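# Set the thin cover on its width-matched colored rectangle

## Task

Work out the cover's width and set it, open side facing down, close to the center of the rectangle whose color matches that width (yellow = 46 mm, white = 50 mm, blue = 54 mm). The thin walls flex even under a gentle grip, and denting them means failure. It only counts if the cover stays put after the robot lets go, and nothing may be knocked or placed off the table.

## Robot and tools

Robot: two UR7e-type arms, left_arm and right_arm, each with a Robotiq 2F-85 two-finger gripper and a wrist camera. Bases in the scene frame: left_arm at (+0.027, +0.456, 0), right_arm at (-0.010, -0.451, 0).

Frames: every pose is in one shared scene frame. The origin sits on the tabletop midway between the arms, +z is up, +x points out over the table, and left_arm is on the +y side. The names left and right do not refer to image sides. Each gripper has its own axes. The fingers point along its +z, and the pads close along its y. end_effector_position is the point midway between the pads when they are closed. Closed fingertips reach about 19 mm past it, open ones about 6 mm. While closing, the tips move about 13 mm farther from the wrist, so keep that much clearance above the table. A camera block sticks out about 9 cm toward the gripper's +x. Reported hand positions can be slightly off, more so at long reach.

execute_actions(actions): a list of actions run in order. Each action is a table of 1 to 15 rows. Each row is one control step (1/30 s), and if there are fewer than 15 rows the last one repeats. Each row has 20 numbers, and both arms must always be included. The first 10 are left_arm: x, y, z (metres, an absolute target for the gripper point), qw, qx, qy, qz (absolute orientation, w first), then gripper position, force_limit and speed, each from -1 to 1. The next 10 are the same for right_arm. A target more than 0.6 m from the gripper's current position along any of its axes gets the action refused. A bad first action cancels the whole call. An empty list just returns the state and images. Each step, the controller limits the commanded pose to 100 mm and 16 degrees from the measured pose, so far targets need several actions. Send an unchanged quaternion to keep orientation, and resend the last reported pose to hold an arm still.

Gripper numbers: position +1 is fully open (85 mm), about -0.8 is pads touching, and -1 closes until blocked. force_limit runs from -1 (about 20 N) through 0 (about 128 N) to +1 (about 235 N). speed runs from -1 (about 20 mm/s) through 0 (85) to +1 (150), and a quick close adds a few newtons of grip. For this fragile cover, grip with force_limit -1 and a slow speed. New force or speed values only apply when position changes by at least 0.01. To grip more softly, open first and close again. Resending the same three numbers leaves a gripper unchanged, and a 0 there is a real command. object_status: 0 moving, 1 blocked while opening, 2 blocked while closing (a grip), 3 reached the target or pads met. Check for 2 after closing at -1. position_measured is in counts: 3 fully open, ~78 = 60 mm, ~130 = 40 mm, ~180 = 20 mm, ~230 pads touching. It can be used to read the cover's width.

move(target, speed, stop_force, blocking): target is one 20-number row laid out as above, giving absolute poses for both arms. Each gripper follows a straight line there, and both finish at the same moment, in 0.5 to 10 s. speed is in m/s from 0.002 to 0.5 (default 0.25), with turning capped at twice that in rad/s. stop_force (9 to 40 N, one value shared by both arms) ends an arm's path once its wrist senses that much extra resistance. The arm then backs off slightly and holds. Use it with very low speed when lowering onto a surface, but not if the gripper rotates during the move, and not for lifting off something it presses on. blocking=false returns after 0.5 s while motion continues; it cannot be combined with stop_force, and you must then call wait or stop before issuing new commands. Finger numbers are applied at the move's start. The result adds a "move:" line: done, off_target, moving, held, fault, or contact (stop_force triggered), plus limits such as paced (pose clipped) or held (steps blocked), and each gripper's remaining distance.

wait(seconds): 0 to 10 s with the last commands held. stop(): brakes a running move. zoom_image(camera, region): region is [x0, y0, x1, y1] in pixels, at most 504 by 504.

Results: a state line per arm with pose and velocities, Hand target lines (where the controller is driving), joint positions and torques, and Wrist force and torque on the gripper's own axes. These saturate near 50 N and carry an offset of a few newtons. Calls that run actions also list step readings, where HELD marks held-back steps. "pose unreachable" means the clearance check altered that arm's command.

Cautions: the arms are stiff, so pushing a target even slightly into a firm surface can fault the arm. A joint torque reaching its limit (136 N m for the big joints, 25.4 N m for the wrists) or an outside force of 150 N freezes that arm for 10 s. Motors warn at 70 °C and brake at 85 °C. Keep the arms from striking each other, do not drop, slam or knock items off the table, and squeeze the cover gently. Release it resting flat, open side down, and lift clear before ending. The simulation keeps running while you think, holding the last command.

Each tool is called after ">>>" as a command line: name --argument value for each argument, lists and objects as JSON in quotes; but a table of rows of numbers goes row by row, as --pt "numbers of a row", without its own name.

## Session

>>> execute_actions --actions '[]'

Scene clock: 0.00 s.
left_arm: end_effector_position=(+0.2172, +0.6717, +0.2237) position_measured=3 object_status=3 end_effector_quat_wxyz=(-0.213, +0.464, +0.831, -0.221) end_effector_velocity=(-0.000, +0.000, +0.000) end_effector_angular_velocity=(-0.000, -0.000, +0.001) | right_arm: end_effector_position=(+0.0615, +0.0645, +0.1239) position_measured=3 object_status=3 end_effector_quat_wxyz=(+0.475, -0.069, +0.861, -0.166) end_effector_velocity=(+0.000, -0.000, +0.000) end_effector_angular_velocity=(+0.000, -0.000, -0.001)
Joint positions: left_arm=[ 0.544 -1.704  1.921 -1.165 -1.545  1.347] | right_arm=[ 1.644 -1.122  1.794 -1.774 -2.555  1.701]
Joint velocities: left_arm=[ 0.001 -0.    -0.     0.    -0.     0.001] | right_arm=[-0.001 -0.    -0.     0.     0.     0.   ]
Joint torques (N m, as the arm reports them, + toward a larger angle): no reading
Wrist force (N, on the end effector, along its own x y z axes, offset not removed): no reading
Wrist torque (N m, same axes, about the end effector's origin, offset not removed): no reading
Hand target (left_arm): +0.217, +0.672, +0.224; -0.213, +0.464, +0.831, -0.221
Hand target (right_arm): +0.062, +0.064, +0.124; +0.475, -0.069, +0.861, -0.166

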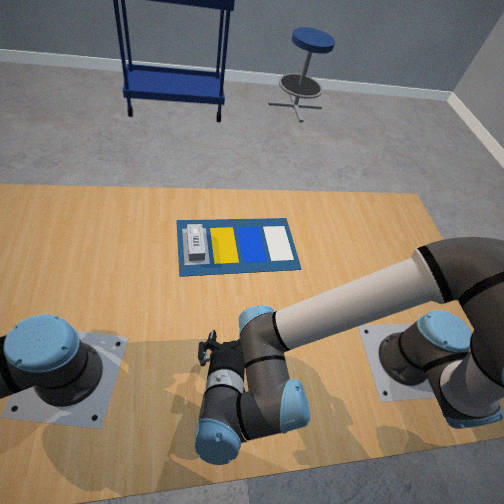

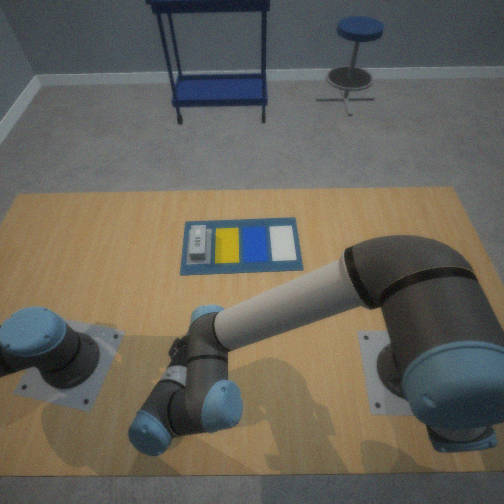

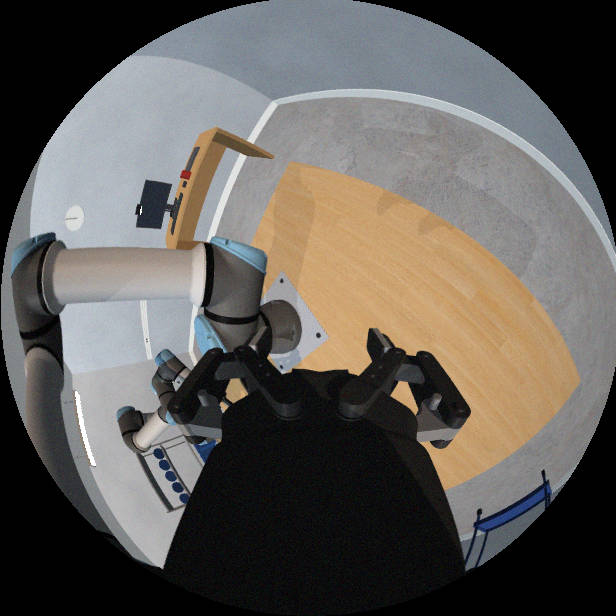

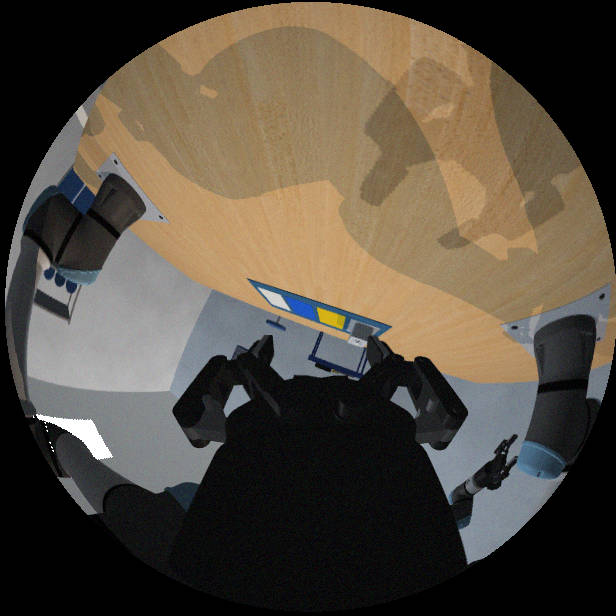

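>>> zoom_image --camera "cam_head_right" --region '[170, 205, 310, 285]'

>>> zoom_image --camera "cam_head_left" --region '[170, 205, 310, 285]'

Region (170, 205, 310, 285) of cam_head_right's 504x504 image, scaled by 3.600, with more detail than that image has; it fills the top 288 rows of this view, and the rest is white.

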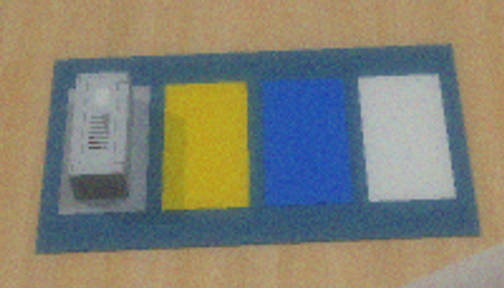

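Region (170, 205, 310, 285) of cam_head_left's 504x504 image, scaled by 3.600, with more detail than that image has; it fills the top 288 rows of this view, and the rest is white.

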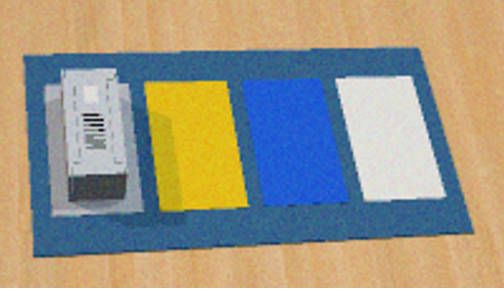

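>>> move --target '[0.2172,0.6717,0.2237,-0.213,0.464,0.831,-0.221,1,-1,-1,0.403,0.117,0.15,0,-0.02,1,0,1,-1,-1]' --speed 0.3

Scene clock: 24.20 s.
left_arm: end_effector_position=(+0.2172, +0.6717, +0.2237) position_measured=3 object_status=3 end_effector_quat_wxyz=(-0.213, +0.464, +0.831, -0.221) end_effector_velocity=(-0.000, +0.000, +0.000) end_effector_angular_velocity=(-0.000, -0.001, -0.001) | right_arm: end_effector_position=(+0.4032, +0.1164, +0.1499) position_measured=3 object_status=3 end_effector_quat_wxyz=(+0.001, -0.020, +1.000, -0.000) end_effector_velocity=(+0.002, +0.001, +0.000) end_effector_angular_velocity=(-0.001, +0.009, +0.001)
Joint positions: left_arm=[ 0.544 -1.704  1.921 -1.164 -1.546  1.348] | right_arm=[ 0.79  -1.043  1.332 -1.861 -1.572  0.711]
Joint velocities: left_arm=[ 0.    -0.    -0.    -0.     0.     0.001] | right_arm=[-0.003  0.009 -0.017  0.015  0.005 -0.004]
Joint torques (N m, as the arm reports them, + toward a larger angle): left_arm=[ 10.87  -6.72 -29.89   1.44  -1.24   2.59] | right_arm=[ -6.08 -36.77 -31.18  -1.58   1.32  -1.14]
Wrist force (N, on the end effector, along its own x y z axes, offset not removed): left_arm=[0.0 -0.9 1.4] | right_arm=[0.8 1.3 -4.3]
Wrist torque (N m, same axes, about the end effector's origin, offset not removed): left_arm=[-0.26 -0.07 -0.16] | right_arm=[0.12 -0.16 0.05]
Hand target (left_arm): +0.217, +0.672, +0.224; -0.213, +0.464, +0.831, -0.221
Hand target (right_arm): +0.403, +0.117, +0.150; +0.000, -0.020, +1.000, -0.000
Off the commanded pose (left_arm): 0.000 m, 0 deg.
Off the commanded pose (right_arm): 0.001 m, 0 deg.
move: done
camera_calibration (this result's frames):
cam_left_wrist: T_world_to_cam=[[0.666786, 0.468457, -0.579607, -0.325294], [0.626115, -0.773952, 0.0947556, 0.393791], [-0.404199, -0.426082, -0.809368, 0.704108], [0, 0, 0, 1]] pos_world=[0.254943, 0.757169, 0.344026]
cam_right_wrist: T_world_to_cam=[[-0.0140361, 0.998986, -0.0427875, -0.0935613], [0.966291, 0.0245534, 0.256281, -0.397397], [0.257071, -0.0377479, -0.965655, 0.193326], [0, 0, 0, 1]] pos_world=[0.332989, 0.110522, 0.284528]

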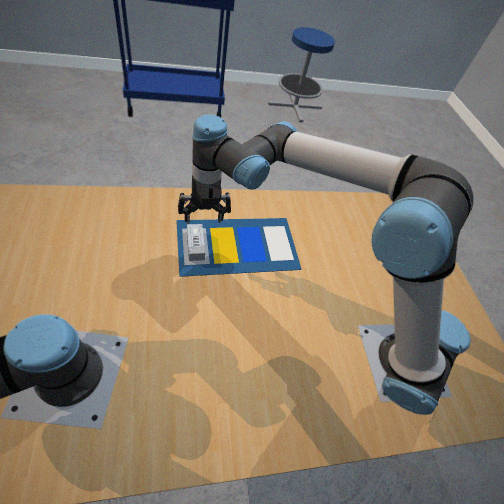

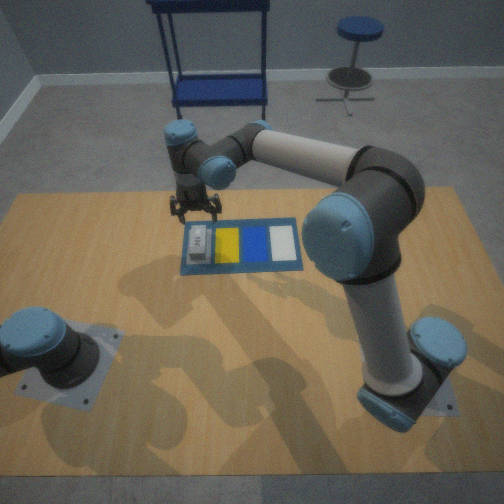

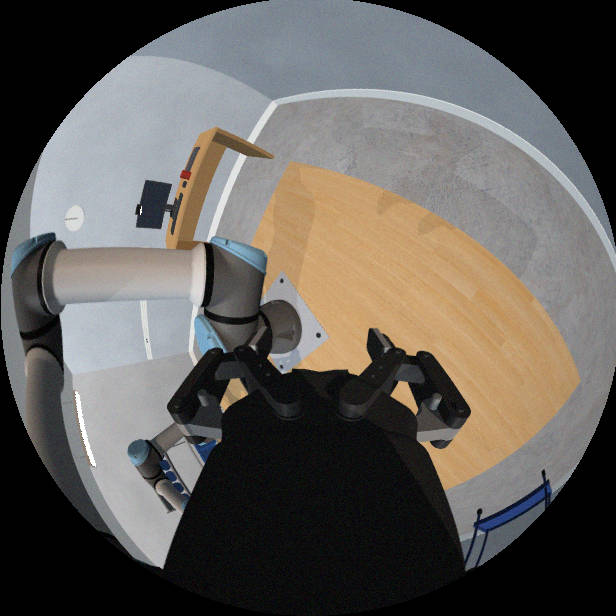

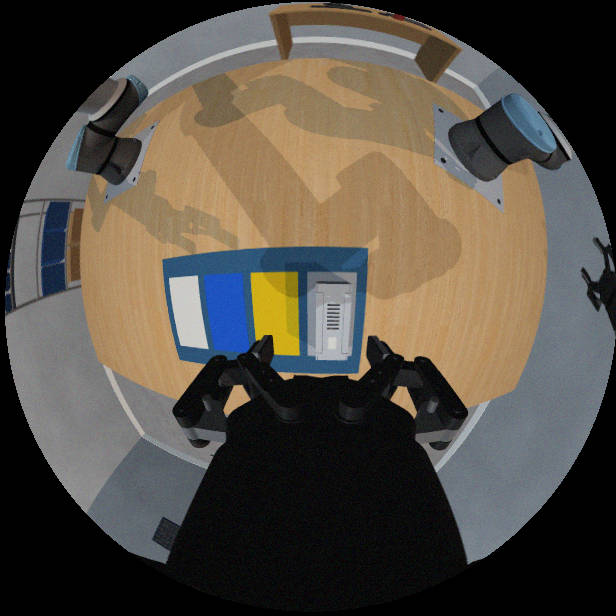

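>>> move --target '[0.2172,0.6717,0.2237,-0.213,0.464,0.831,-0.221,1,-1,-1,0.41,0.131,0.075,0,-0.02,1,0,1,-1,-1]' --speed 0.2

>>> zoom_image --camera "cam_right_wrist" --region '[200, 220, 440, 420]'

Scene clock: 34.20 s.
left_arm: end_effector_position=(+0.2172, +0.6717, +0.2237) position_measured=3 object_status=3 end_effector_quat_wxyz=(-0.213, +0.464, +0.831, -0.221) end_effector_velocity=(-0.000, -0.000, +0.000) end_effector_angular_velocity=(+0.001, +0.000, +0.001) | right_arm: end_effector_position=(+0.4099, +0.1309, +0.0751) position_measured=3 object_status=3 end_effector_quat_wxyz=(-0.000, -0.020, +1.000, -0.000) end_effector_velocity=(+0.001, +0.002, -0.001) end_effector_angular_velocity=(+0.002, -0.001, +0.001)
Joint positions: left_arm=[ 0.544 -1.704  1.921 -1.164 -1.546  1.348] | right_arm=[ 0.798 -0.943  1.373 -2.001 -1.571  0.719]
Joint velocities: left_arm=[-0.    -0.     0.     0.     0.    -0.002] | right_arm=[ 0.001  0.004 -0.004 -0.002  0.     0.   ]
Joint torques (N m, as the arm reports them, + toward a larger angle): left_arm=[ 10.84  -7.04 -30.13   1.04  -1.29   2.55] | right_arm=[  7.34 -36.27 -29.7   -4.11   1.23   1.59]
Wrist force (N, on the end effector, along its own x y z axes, offset not removed): left_arm=[-0.4 1.8 1.4] | right_arm=[0.5 0.3 -2.8]
Wrist torque (N m, same axes, about the end effector's origin, offset not removed): left_arm=[0.30 -0.12 -0.13] | right_arm=[0.00 -0.14 0.12]
Hand target (left_arm): +0.217, +0.672, +0.224; -0.213, +0.464, +0.831, -0.221
Hand target (right_arm): +0.410, +0.131, +0.075; +0.000, -0.020, +1.000, +0.000
Off the commanded pose (left_arm): 0.000 m, 0 deg.
Off the commanded pose (right_arm): 0.000 m, 0 deg.
move: done
camera_calibration (this result's frames):
cam_left_wrist: T_world_to_cam=[[0.666786, 0.468457, -0.579607, -0.325294], [0.626115, -0.773952, 0.094756, 0.393791], [-0.404199, -0.426083, -0.809368, 0.704108], [0, 0, 0, 1]] pos_world=[0.254943, 0.757169, 0.344026]
cam_right_wrist: T_world_to_cam=[[-0.0144962, 0.998999, -0.0423248, -0.110974], [0.9668, 0.0248041, 0.254327, -0.3851], [0.255122, -0.0372328, -0.966192, 0.120666], [0, 0, 0, 1]] pos_world=[0.339921, 0.124908, 0.209831]

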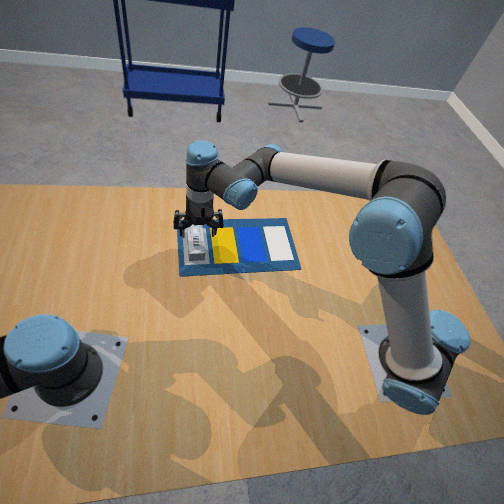

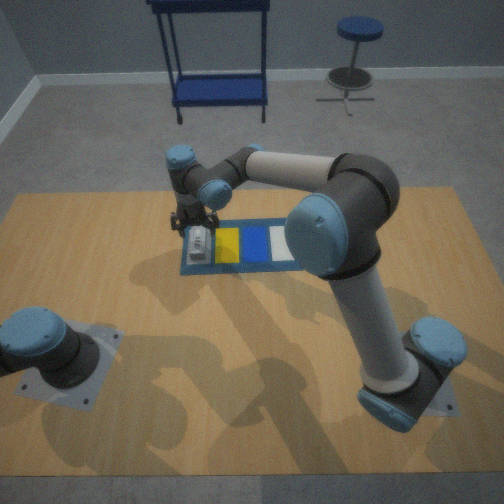

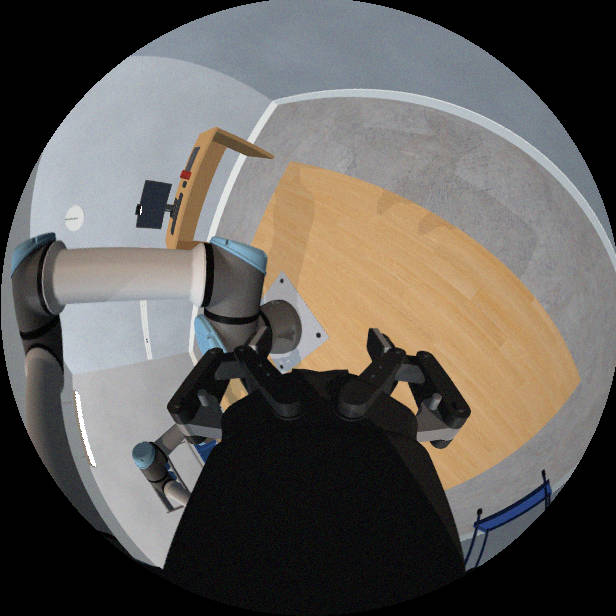

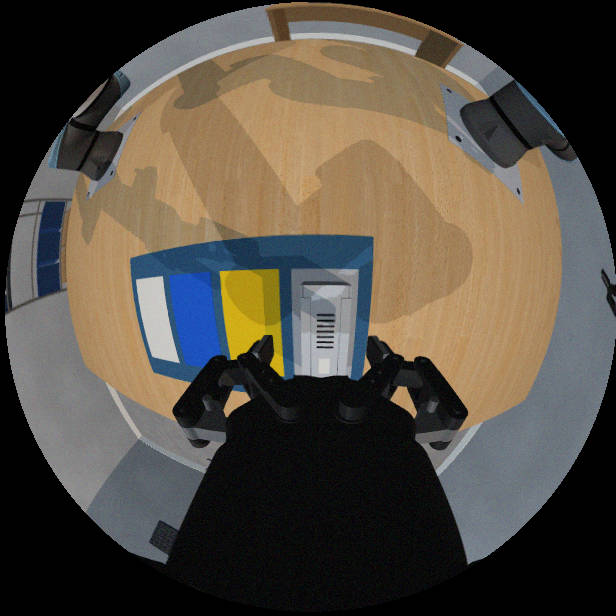

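Region (200, 220, 440, 420) of cam_right_wrist's 616x616 image, scaled by 2.100, with more detail than that image has.

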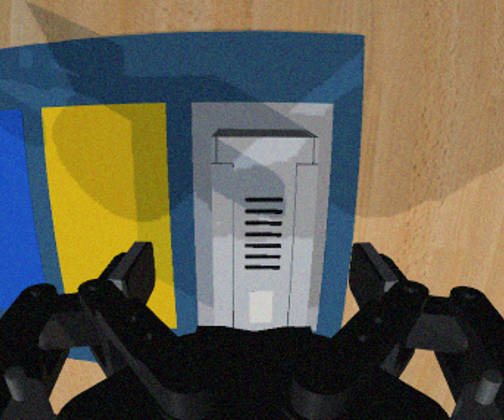

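>>> move --target '[0.2172,0.6717,0.2237,-0.213,0.464,0.831,-0.221,1,-1,-1,0.421,0.133,0.036,0,-0.009,1,0,0.6,-1,0]' --speed 0.08

Scene clock: 39.70 s.
left_arm: end_effector_position=(+0.2172, +0.6717, +0.2237) position_measured=3 object_status=3 end_effector_quat_wxyz=(-0.213, +0.464, +0.831, -0.221) end_effector_velocity=(-0.000, -0.000, +0.000) end_effector_angular_velocity=(-0.001, -0.001, -0.001) | right_arm: end_effector_position=(+0.4208, +0.1329, +0.0360) position_measured=53 object_status=3 end_effector_quat_wxyz=(-0.000, -0.009, +1.000, -0.000) end_effector_velocity=(-0.000, +0.001, -0.002) end_effector_angular_velocity=(+0.000, -0.000, -0.000)
Joint positions: left_arm=[ 0.544 -1.704  1.921 -1.164 -1.546  1.348] | right_arm=[ 0.79  -0.883  1.381 -2.068 -1.571  0.732]
Joint velocities: left_arm=[ 0.    -0.001  0.     0.    -0.     0.002] | right_arm=[ 0.001  0.003 -0.001 -0.003  0.     0.001]
Joint torques (N m, as the arm reports them, + toward a larger angle): left_arm=[ 11.03  -7.48 -28.8    1.38  -1.22   2.46] | right_arm=[ -5.02 -37.3  -31.02  -4.35   0.58   1.34]
Wrist force (N, on the end effector, along its own x y z axes, offset not removed): left_arm=[-1.0 0.9 0.5] | right_arm=[3.0 0.5 -3.0]
Wrist torque (N m, same axes, about the end effector's origin, offset not removed): left_arm=[0.14 0.05 0.04] | right_arm=[0.04 -0.53 0.06]
Hand target (left_arm): +0.217, +0.672, +0.224; -0.213, +0.464, +0.831, -0.221
Hand target (right_arm): +0.421, +0.133, +0.036; -0.000, -0.009, +1.000, -0.000
Off the commanded pose (left_arm): 0.000 m, 0 deg.
Off the commanded pose (right_arm): 0.000 m, 0 deg.
move: done
camera_calibration (this result's frames):
cam_left_wrist: T_world_to_cam=[[0.666786, 0.468457, -0.579607, -0.325294], [0.626115, -0.773952, 0.0947559, 0.393791], [-0.404199, -0.426082, -0.809368, 0.704108], [0, 0, 0, 1]] pos_world=[0.254943, 0.757169, 0.344026]
cam_right_wrist: T_world_to_cam=[[0.00736786, 0.999075, -0.0423613, -0.123685], [0.967122, 0.00364969, 0.254287, -0.383126], [0.254206, -0.0428421, -0.966201, 0.0813714], [0, 0, 0, 1]] pos_world=[0.350756, 0.128455, 0.170806]

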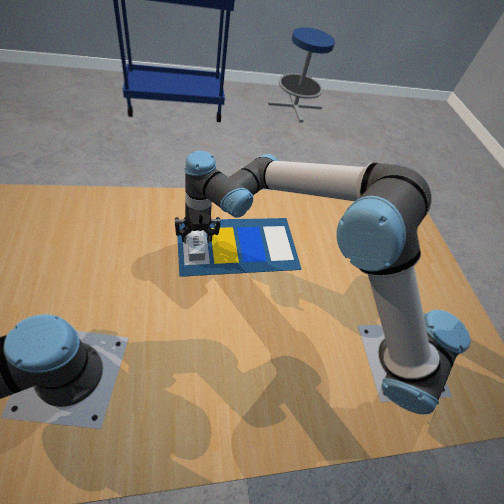

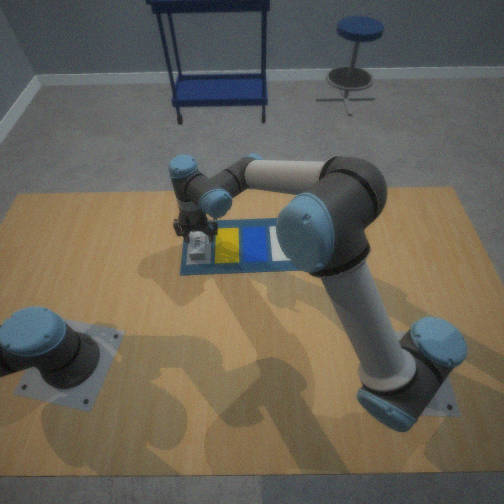

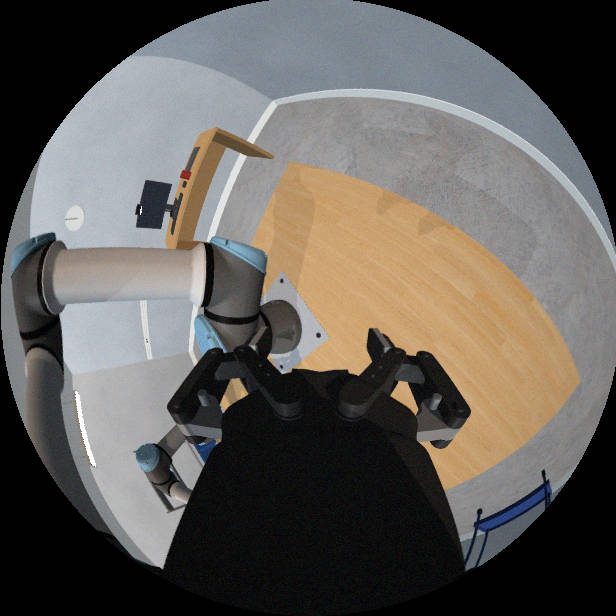

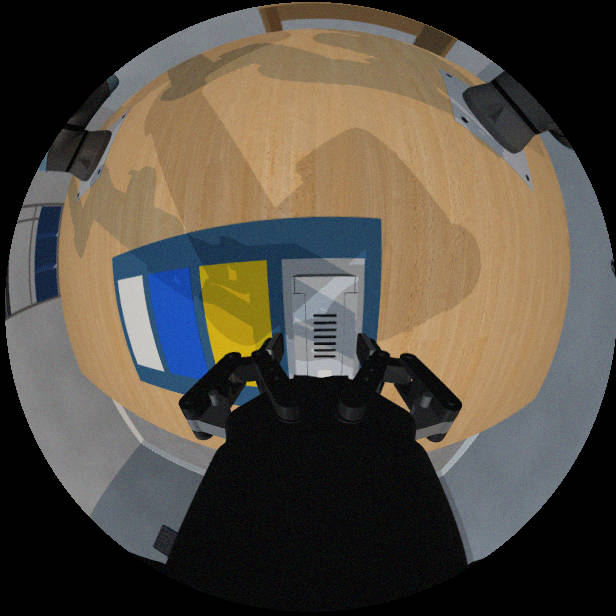

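>>> zoom_image --camera "cam_right_wrist" --region '[250, 250, 400, 390]'

>>> zoom_image --camera "cam_head_left" --region '[160, 200, 240, 280]'

Region (250, 250, 400, 390) of cam_right_wrist's 616x616 image, scaled by 3.360, with more detail than that image has; it fills the top 470 rows of this view, and the rest is white.

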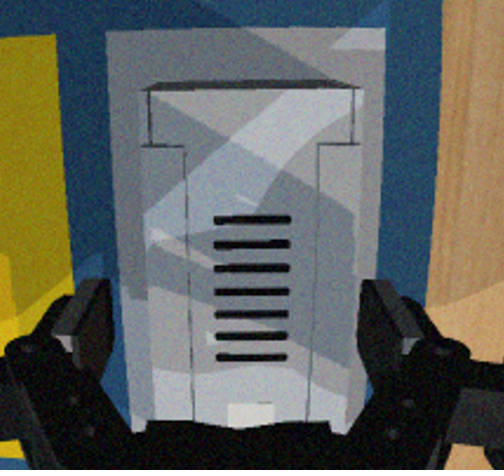

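Region (160, 200, 240, 280) of cam_head_left's 504x504 image, scaled by 6.300, with more detail than that image has.

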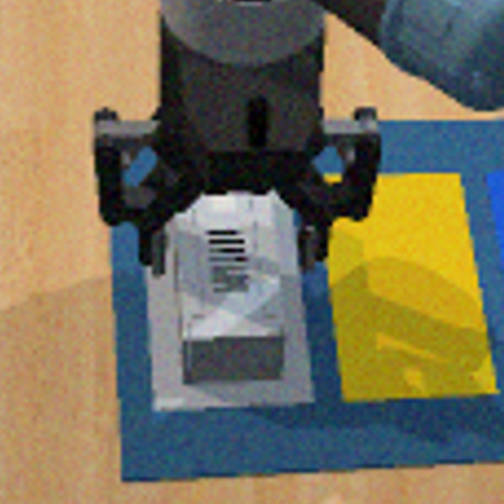

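>>> move --target '[0.2172,0.6717,0.2237,-0.213,0.464,0.831,-0.221,1,-1,-1,0.421,0.137,0.031,0,-0.009,1,0,0.5,-1,-1]' --speed 0.03

>>> zoom_image --camera "cam_right_wrist" --region '[250, 250, 400, 390]'

Scene clock: 47.83 s.
left_arm: end_effector_position=(+0.2172, +0.6717, +0.2237) position_measured=3 object_status=3 end_effector_quat_wxyz=(-0.213, +0.464, +0.831, -0.221) end_effector_velocity=(+0.000, -0.000, -0.000) end_effector_angular_velocity=(-0.000, +0.001, -0.002) | right_arm: end_effector_position=(+0.4210, +0.1369, +0.0312) position_measured=66 object_status=3 end_effector_quat_wxyz=(+0.000, -0.009, +1.000, +0.000) end_effector_velocity=(+0.000, +0.001, -0.002) end_effector_angular_velocity=(+0.001, -0.001, -0.000)
Joint positions: left_arm=[ 0.544 -1.704  1.921 -1.164 -1.546  1.348] | right_arm=[ 0.793 -0.871  1.373 -2.073 -1.571  0.736]
Joint velocities: left_arm=[-0.002  0.001  0.    -0.     0.     0.   ] | right_arm=[ 0.001  0.004 -0.003 -0.002  0.     0.001]
Joint torques (N m, as the arm reports them, + toward a larger angle): left_arm=[ 10.31  -8.2  -29.18   1.2   -1.21   2.43] | right_arm=[  8.13 -38.28 -28.96  -4.21  -1.08   1.16]
Wrist force (N, on the end effector, along its own x y z axes, offset not removed): left_arm=[0.6 0.6 0.8] | right_arm=[1.9 -0.1 -2.4]
Wrist torque (N m, same axes, about the end effector's origin, offset not removed): left_arm=[0.02 -0.26 -0.14] | right_arm=[-0.08 -0.50 0.05]
Hand target (left_arm): +0.217, +0.672, +0.224; -0.213, +0.464, +0.831, -0.221
Hand target (right_arm): +0.421, +0.137, +0.031; +0.000, -0.009, +1.000, +0.000
Off the commanded pose (left_arm): 0.000 m, 0 deg.
Off the commanded pose (right_arm): 0.000 m, 0 deg.
move: done
camera_calibration (this result's frames):
cam_left_wrist: T_world_to_cam=[[0.666786, 0.468457, -0.579607, -0.325294], [0.626114, -0.773952, 0.0947558, 0.393791], [-0.404199, -0.426082, -0.809368, 0.704108], [0, 0, 0, 1]] pos_world=[0.254943, 0.757169, 0.344026]
cam_right_wrist: T_world_to_cam=[[0.00748972, 0.999083, -0.0421519, -0.127904], [0.967058, 0.00348921, 0.254532, -0.382013], [0.254446, -0.0426697, -0.966145, 0.0766697], [0, 0, 0, 1]] pos_world=[0.350878, 0.132391, 0.165917]

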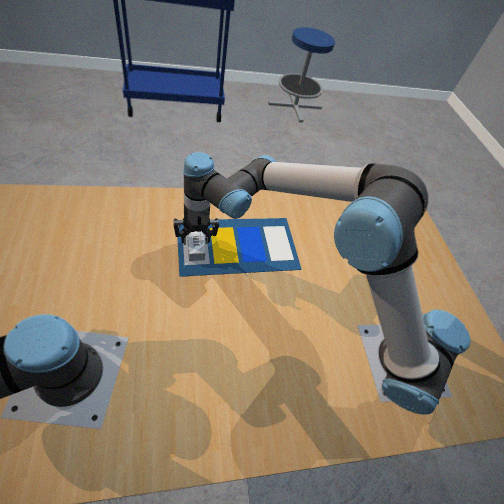

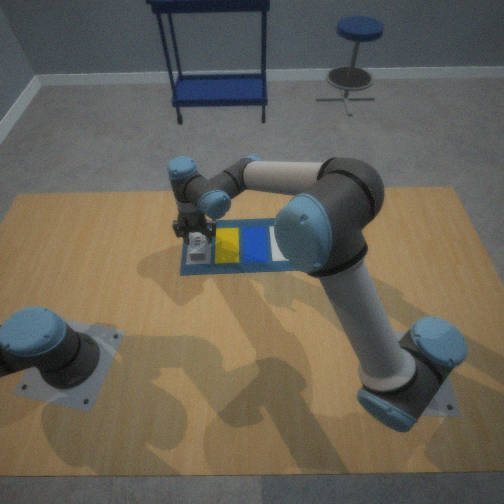

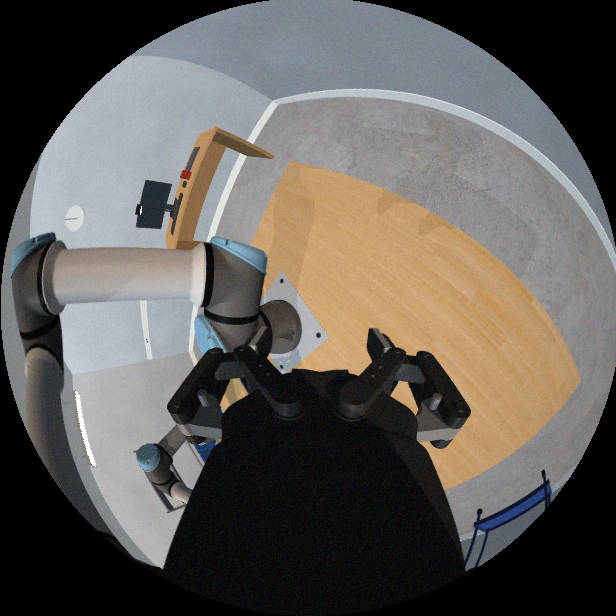

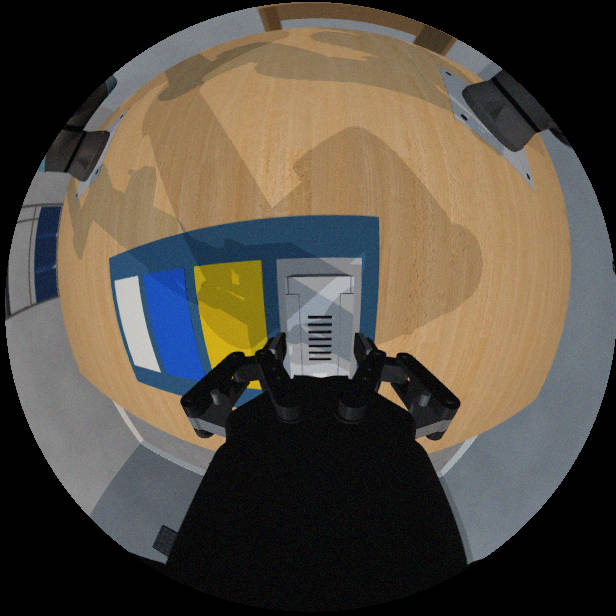

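Region (250, 250, 400, 390) of cam_right_wrist's 616x616 image, scaled by 3.360, with more detail than that image has; it fills the top 470 rows of this view, and the rest is white.

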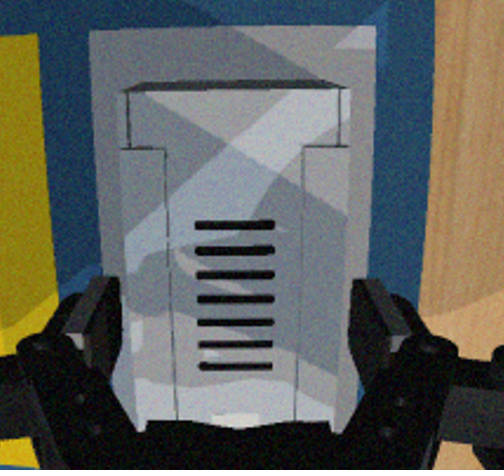

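Centred. Close gently.

>>> move --target '[0.2172,0.6717,0.2237,-0.213,0.464,0.831,-0.221,1,-1,-1,0.421,0.137,0.031,0,-0.009,1,0,-1,-1,-1]'

>>> zoom_image --camera "cam_right_wrist" --region '[250, 250, 400, 390]'

Scene clock: 52.50 s.
left_arm: end_effector_position=(+0.2172, +0.6717, +0.2237) position_measured=3 object_status=3 end_effector_quat_wxyz=(-0.213, +0.464, +0.831, -0.221) end_effector_velocity=(-0.000, +0.000, +0.000) end_effector_angular_velocity=(+0.001, +0.000, +0.002) | right_arm: end_effector_position=(+0.4210, +0.1370, +0.0310) position_measured=109 object_status=2 end_effector_quat_wxyz=(+0.000, -0.009, +1.000, +0.000) end_effector_velocity=(-0.000, -0.000, -0.000) end_effector_angular_velocity=(-0.001, +0.001, +0.000)
Joint positions: left_arm=[ 0.544 -1.704  1.921 -1.164 -1.546  1.348] | right_arm=[ 0.794 -0.87   1.372 -2.073 -1.571  0.736]
Joint velocities: left_arm=[ 0.001 -0.     0.     0.    -0.    -0.001] | right_arm=[ 0.    -0.     0.     0.001 -0.    -0.   ]
Joint torques (N m, as the arm reports them, + toward a larger angle): left_arm=[  9.92  -8.32 -27.57   1.18  -1.17   2.41] | right_arm=[  6.81 -39.03 -27.11  -2.69   1.21   1.31]
Wrist force (N, on the end effector, along its own x y z axes, offset not removed): left_arm=[0.0 -1.5 4.7] | right_arm=[3.2 0.5 -5.7]
Wrist torque (N m, same axes, about the end effector's origin, offset not removed): left_arm=[-0.28 -0.12 -0.05] | right_arm=[-0.02 -0.40 0.11]
Hand target (left_arm): +0.217, +0.672, +0.224; -0.213, +0.464, +0.831, -0.221
Hand target (right_arm): +0.421, +0.137, +0.031; -0.000, -0.009, +1.000, +0.000
Off the commanded pose (left_arm): 0.000 m, 0 deg.
Off the commanded pose (right_arm): 0.000 m, 0 deg.
move: done
camera_calibration (this result's frames):
cam_left_wrist: T_world_to_cam=[[0.666786, 0.468457, -0.579607, -0.325294], [0.626115, -0.773952, 0.094756, 0.393791], [-0.404199, -0.426083, -0.809368, 0.704108], [0, 0, 0, 1]] pos_world=[0.254943, 0.757169, 0.344026]
cam_right_wrist: T_world_to_cam=[[0.00748968, 0.999085, -0.0421034, -0.128079], [0.967051, 0.00347801, 0.254558, -0.381986], [0.254471, -0.0426227, -0.966141, 0.0765083], [0, 0, 0, 1]] pos_world=[0.35089, 0.132551, 0.165763]

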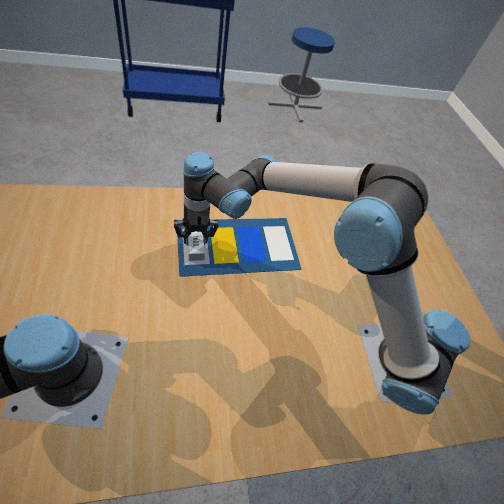

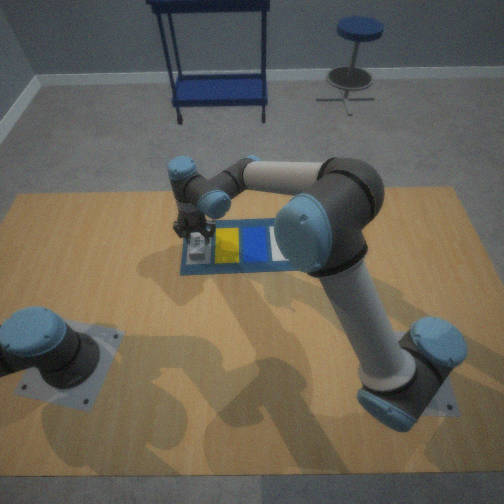

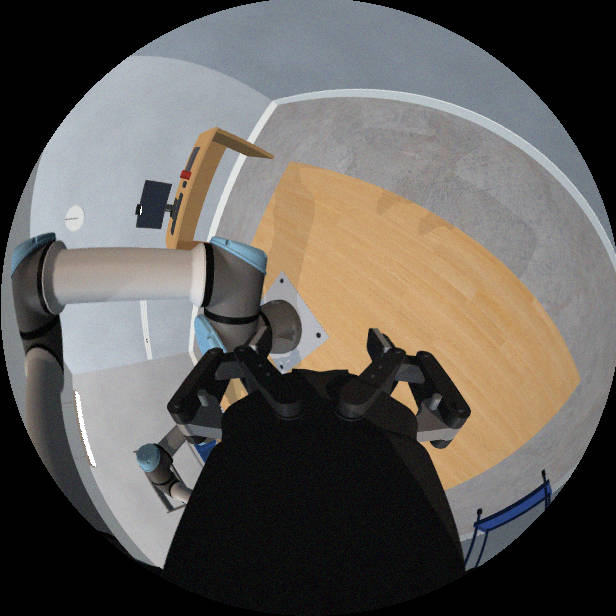

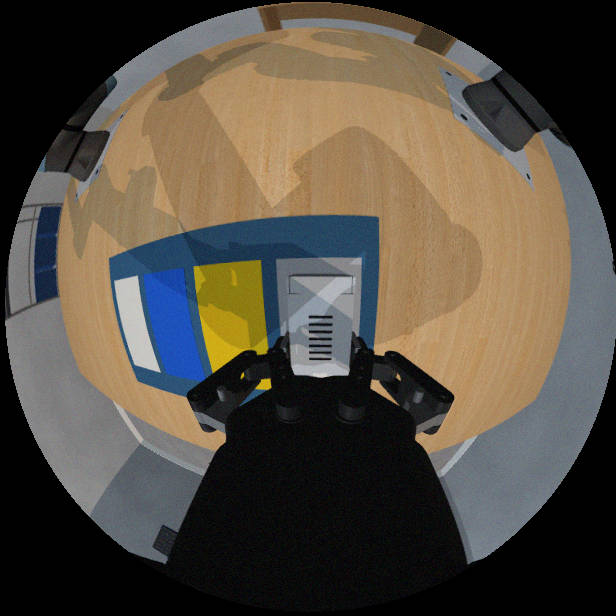

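Region (250, 250, 400, 390) of cam_right_wrist's 616x616 image, scaled by 3.360, with more detail than that image has; it fills the top 470 rows of this view, and the rest is white.

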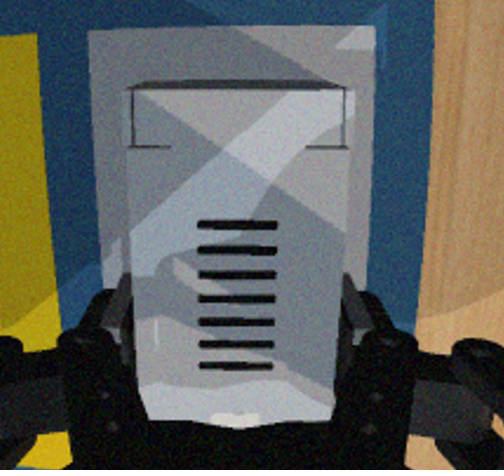

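>>> move --target '[0.2172,0.6717,0.2237,-0.213,0.464,0.831,-0.221,1,-1,-1,0.421,0.137,0.065,0,-0.009,1,0,-1,-1,-1]' --speed 0.1

>>> move --target '[0.2172,0.6717,0.2237,-0.213,0.464,0.831,-0.221,1,-1,-1,0.424,-0.153,0.05,0,-0.009,1,0,-1,-1,-1]' --speed 0.2

Scene clock: 58.47 s.
left_arm: end_effector_position=(+0.2172, +0.6717, +0.2237) position_measured=3 object_status=3 end_effector_quat_wxyz=(-0.213, +0.464, +0.831, -0.221) end_effector_velocity=(+0.000, -0.000, -0.000) end_effector_angular_velocity=(-0.001, -0.000, -0.001) | right_arm: end_effector_position=(+0.4210, +0.1370, +0.0648) position_measured=109 object_status=2 end_effector_quat_wxyz=(+0.000, -0.009, +1.000, +0.000) end_effector_velocity=(-0.000, +0.001, +0.003) end_effector_angular_velocity=(+0.001, -0.001, +0.000)
Joint positions: left_arm=[ 0.544 -1.704  1.921 -1.164 -1.546  1.348] | right_arm=[ 0.794 -0.907  1.341 -2.004 -1.571  0.736]
Joint velocities: left_arm=[-0.     0.     0.    -0.    -0.     0.001] | right_arm=[ 0.001 -0.003 -0.003  0.004  0.     0.   ]
Joint torques (N m, as the arm reports them, + toward a larger angle): left_arm=[ 10.22  -8.83 -26.64   1.24  -1.01   2.31] | right_arm=[  5.05 -62.82 -32.75  -1.82   0.09   0.96]
Wrist force (N, on the end effector, along its own x y z axes, offset not removed): left_arm=[0.1 -0.5 3.5] | right_arm=[0.9 1.6 -1.8]
Wrist torque (N m, same axes, about the end effector's origin, offset not removed): left_arm=[0.03 -0.07 0.09] | right_arm=[0.21 -0.23 0.04]
Hand target (left_arm): +0.217, +0.672, +0.224; -0.213, +0.464, +0.831, -0.221
Hand target (right_arm): +0.421, +0.137, +0.065; +0.000, -0.009, +1.000, +0.000
Off the commanded pose (left_arm): 0.000 m, 0 deg.
Off the commanded pose (right_arm): 0.000 m, 0 deg.
move: done
camera_calibration (this result's frames):
cam_left_wrist: T_world_to_cam=[[0.666786, 0.468457, -0.579607, -0.325294], [0.626115, -0.773952, 0.0947559, 0.393791], [-0.404199, -0.426082, -0.809368, 0.704108], [0, 0, 0, 1]] pos_world=[0.254943, 0.757169, 0.344026]
cam_right_wrist: T_world_to_cam=[[0.00748834, 0.999084, -0.0421312, -0.126622], [0.967059, 0.00348514, 0.254529, -0.390542], [0.254443, -0.0426493, -0.966147, 0.109127], [0, 0, 0, 1]] pos_world=[0.350859, 0.132521, 0.199502]

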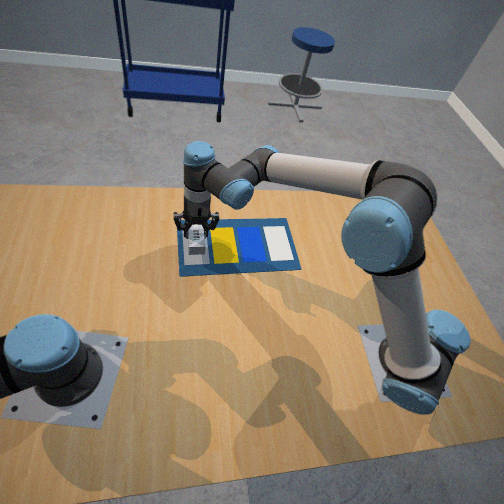

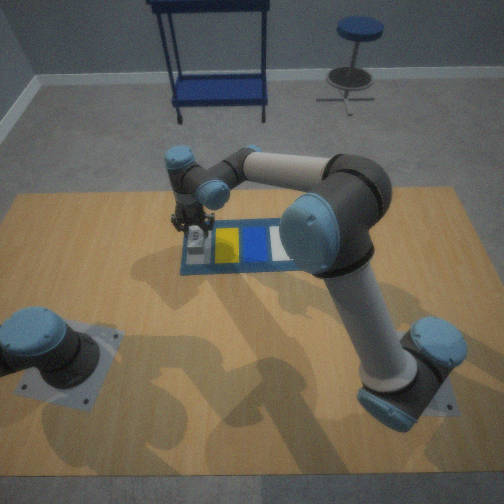

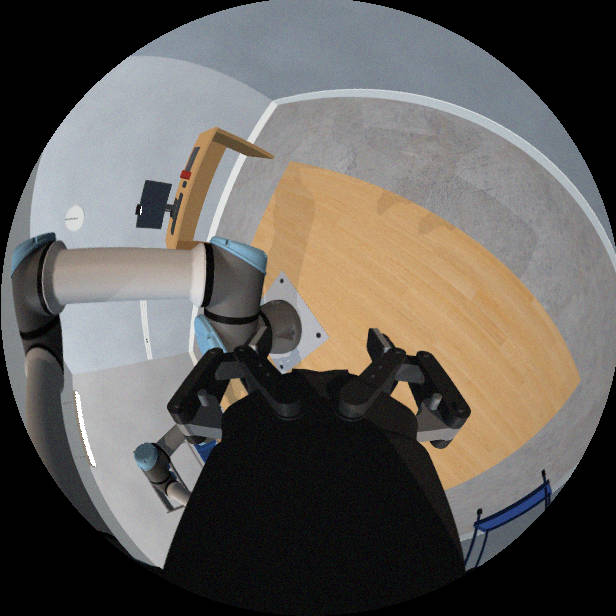

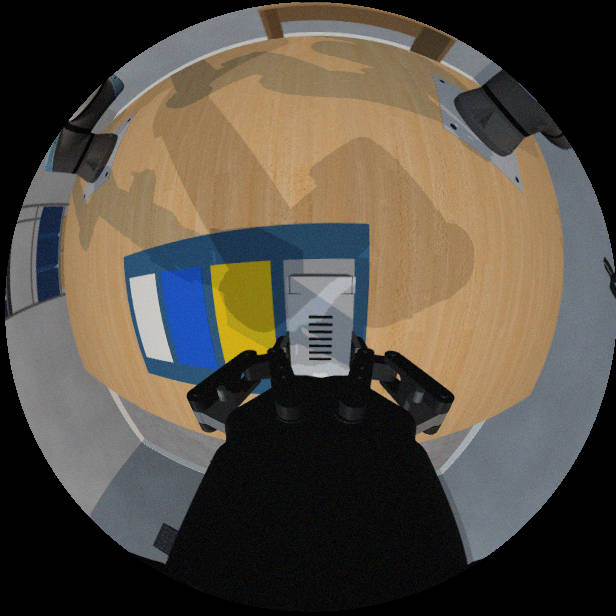

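Scene clock: 60.53 s.
left_arm: end_effector_position=(+0.2172, +0.6717, +0.2237) position_measured=3 object_status=3 end_effector_quat_wxyz=(-0.213, +0.464, +0.831, -0.221) end_effector_velocity=(-0.000, +0.000, -0.000) end_effector_angular_velocity=(+0.000, +0.000, +0.001) | right_arm: end_effector_position=(+0.4243, -0.1530, +0.0500) position_measured=109 object_status=2 end_effector_quat_wxyz=(-0.000, -0.009, +1.000, -0.000) end_effector_velocity=(+0.001, -0.002, +0.001) end_effector_angular_velocity=(+0.001, -0.001, +0.000)
Joint positions: left_arm=[ 0.544 -1.704  1.921 -1.164 -1.546  1.348] | right_arm=[ 0.386 -1.303  2.01  -2.277 -1.571  0.328]
Joint velocities: left_arm=[ 0.001  0.     0.    -0.    -0.    -0.001] | right_arm=[-0.004 -0.003  0.002 -0.     0.001 -0.004]
Joint torques (N m, as the arm reports them, + toward a larger angle): left_arm=[ 10.49  -9.46 -26.58   1.28  -1.1    2.27] | right_arm=[ -7.91 -41.31  -8.15  -4.27   1.25  -0.93]
Wrist force (N, on the end effector, along its own x y z axes, offset not removed): left_arm=[1.5 -1.2 2.3] | right_arm=[2.9 1.6 -2.9]
Wrist torque (N m, same axes, about the end effector's origin, offset not removed): left_arm=[-0.28 -0.39 -0.14] | right_arm=[0.22 -0.61 0.16]
Hand target (left_arm): +0.217, +0.672, +0.224; -0.213, +0.464, +0.831, -0.221
Hand target (right_arm): +0.424, -0.153, +0.050; -0.000, -0.009, +1.000, -0.000
Off the commanded pose (left_arm): 0.000 m, 0 deg.
Off the commanded pose (right_arm): 0.000 m, 0 deg.
move: done
camera_calibration (this result's frames):
cam_left_wrist: T_world_to_cam=[[0.666786, 0.468457, -0.579607, -0.325294], [0.626115, -0.773952, 0.0947559, 0.393791], [-0.404199, -0.426083, -0.809368, 0.704108], [0, 0, 0, 1]] pos_world=[0.254943, 0.757169, 0.344026]
cam_right_wrist: T_world_to_cam=[[0.00750979, 0.999053, -0.0428514, 0.16249], [0.967121, 0.00363726, 0.25429, -0.388933], [0.254205, -0.0433522, -0.966178, 0.0816742], [0, 0, 0, 1]] pos_world=[0.354163, -0.15738, 0.184777]

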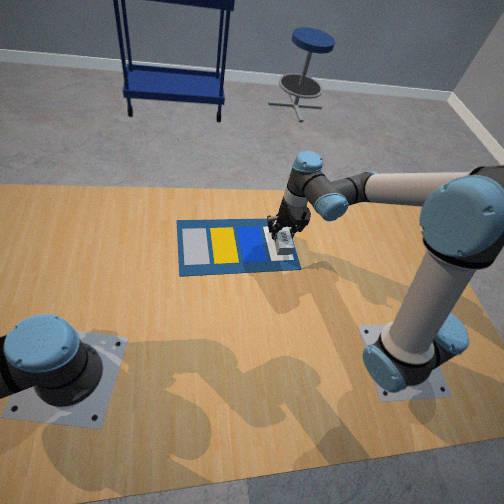

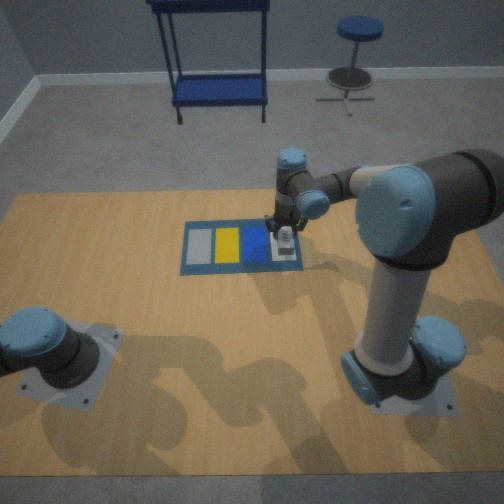

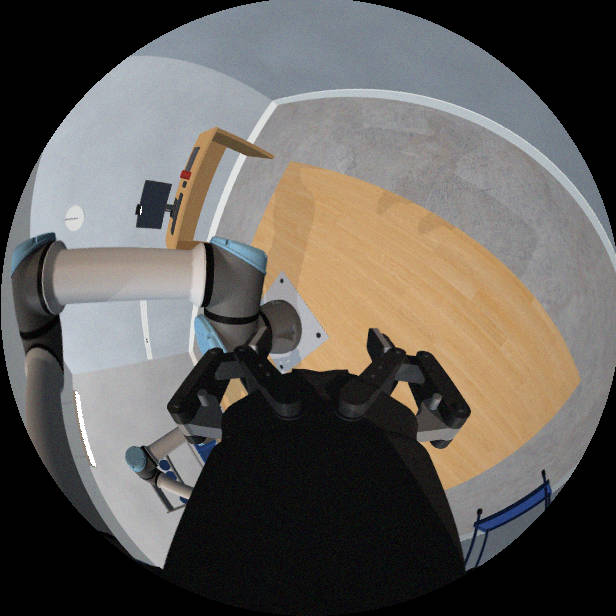

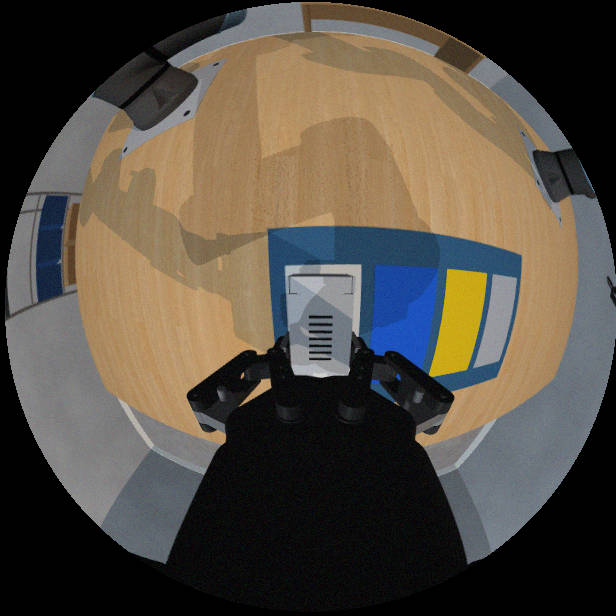

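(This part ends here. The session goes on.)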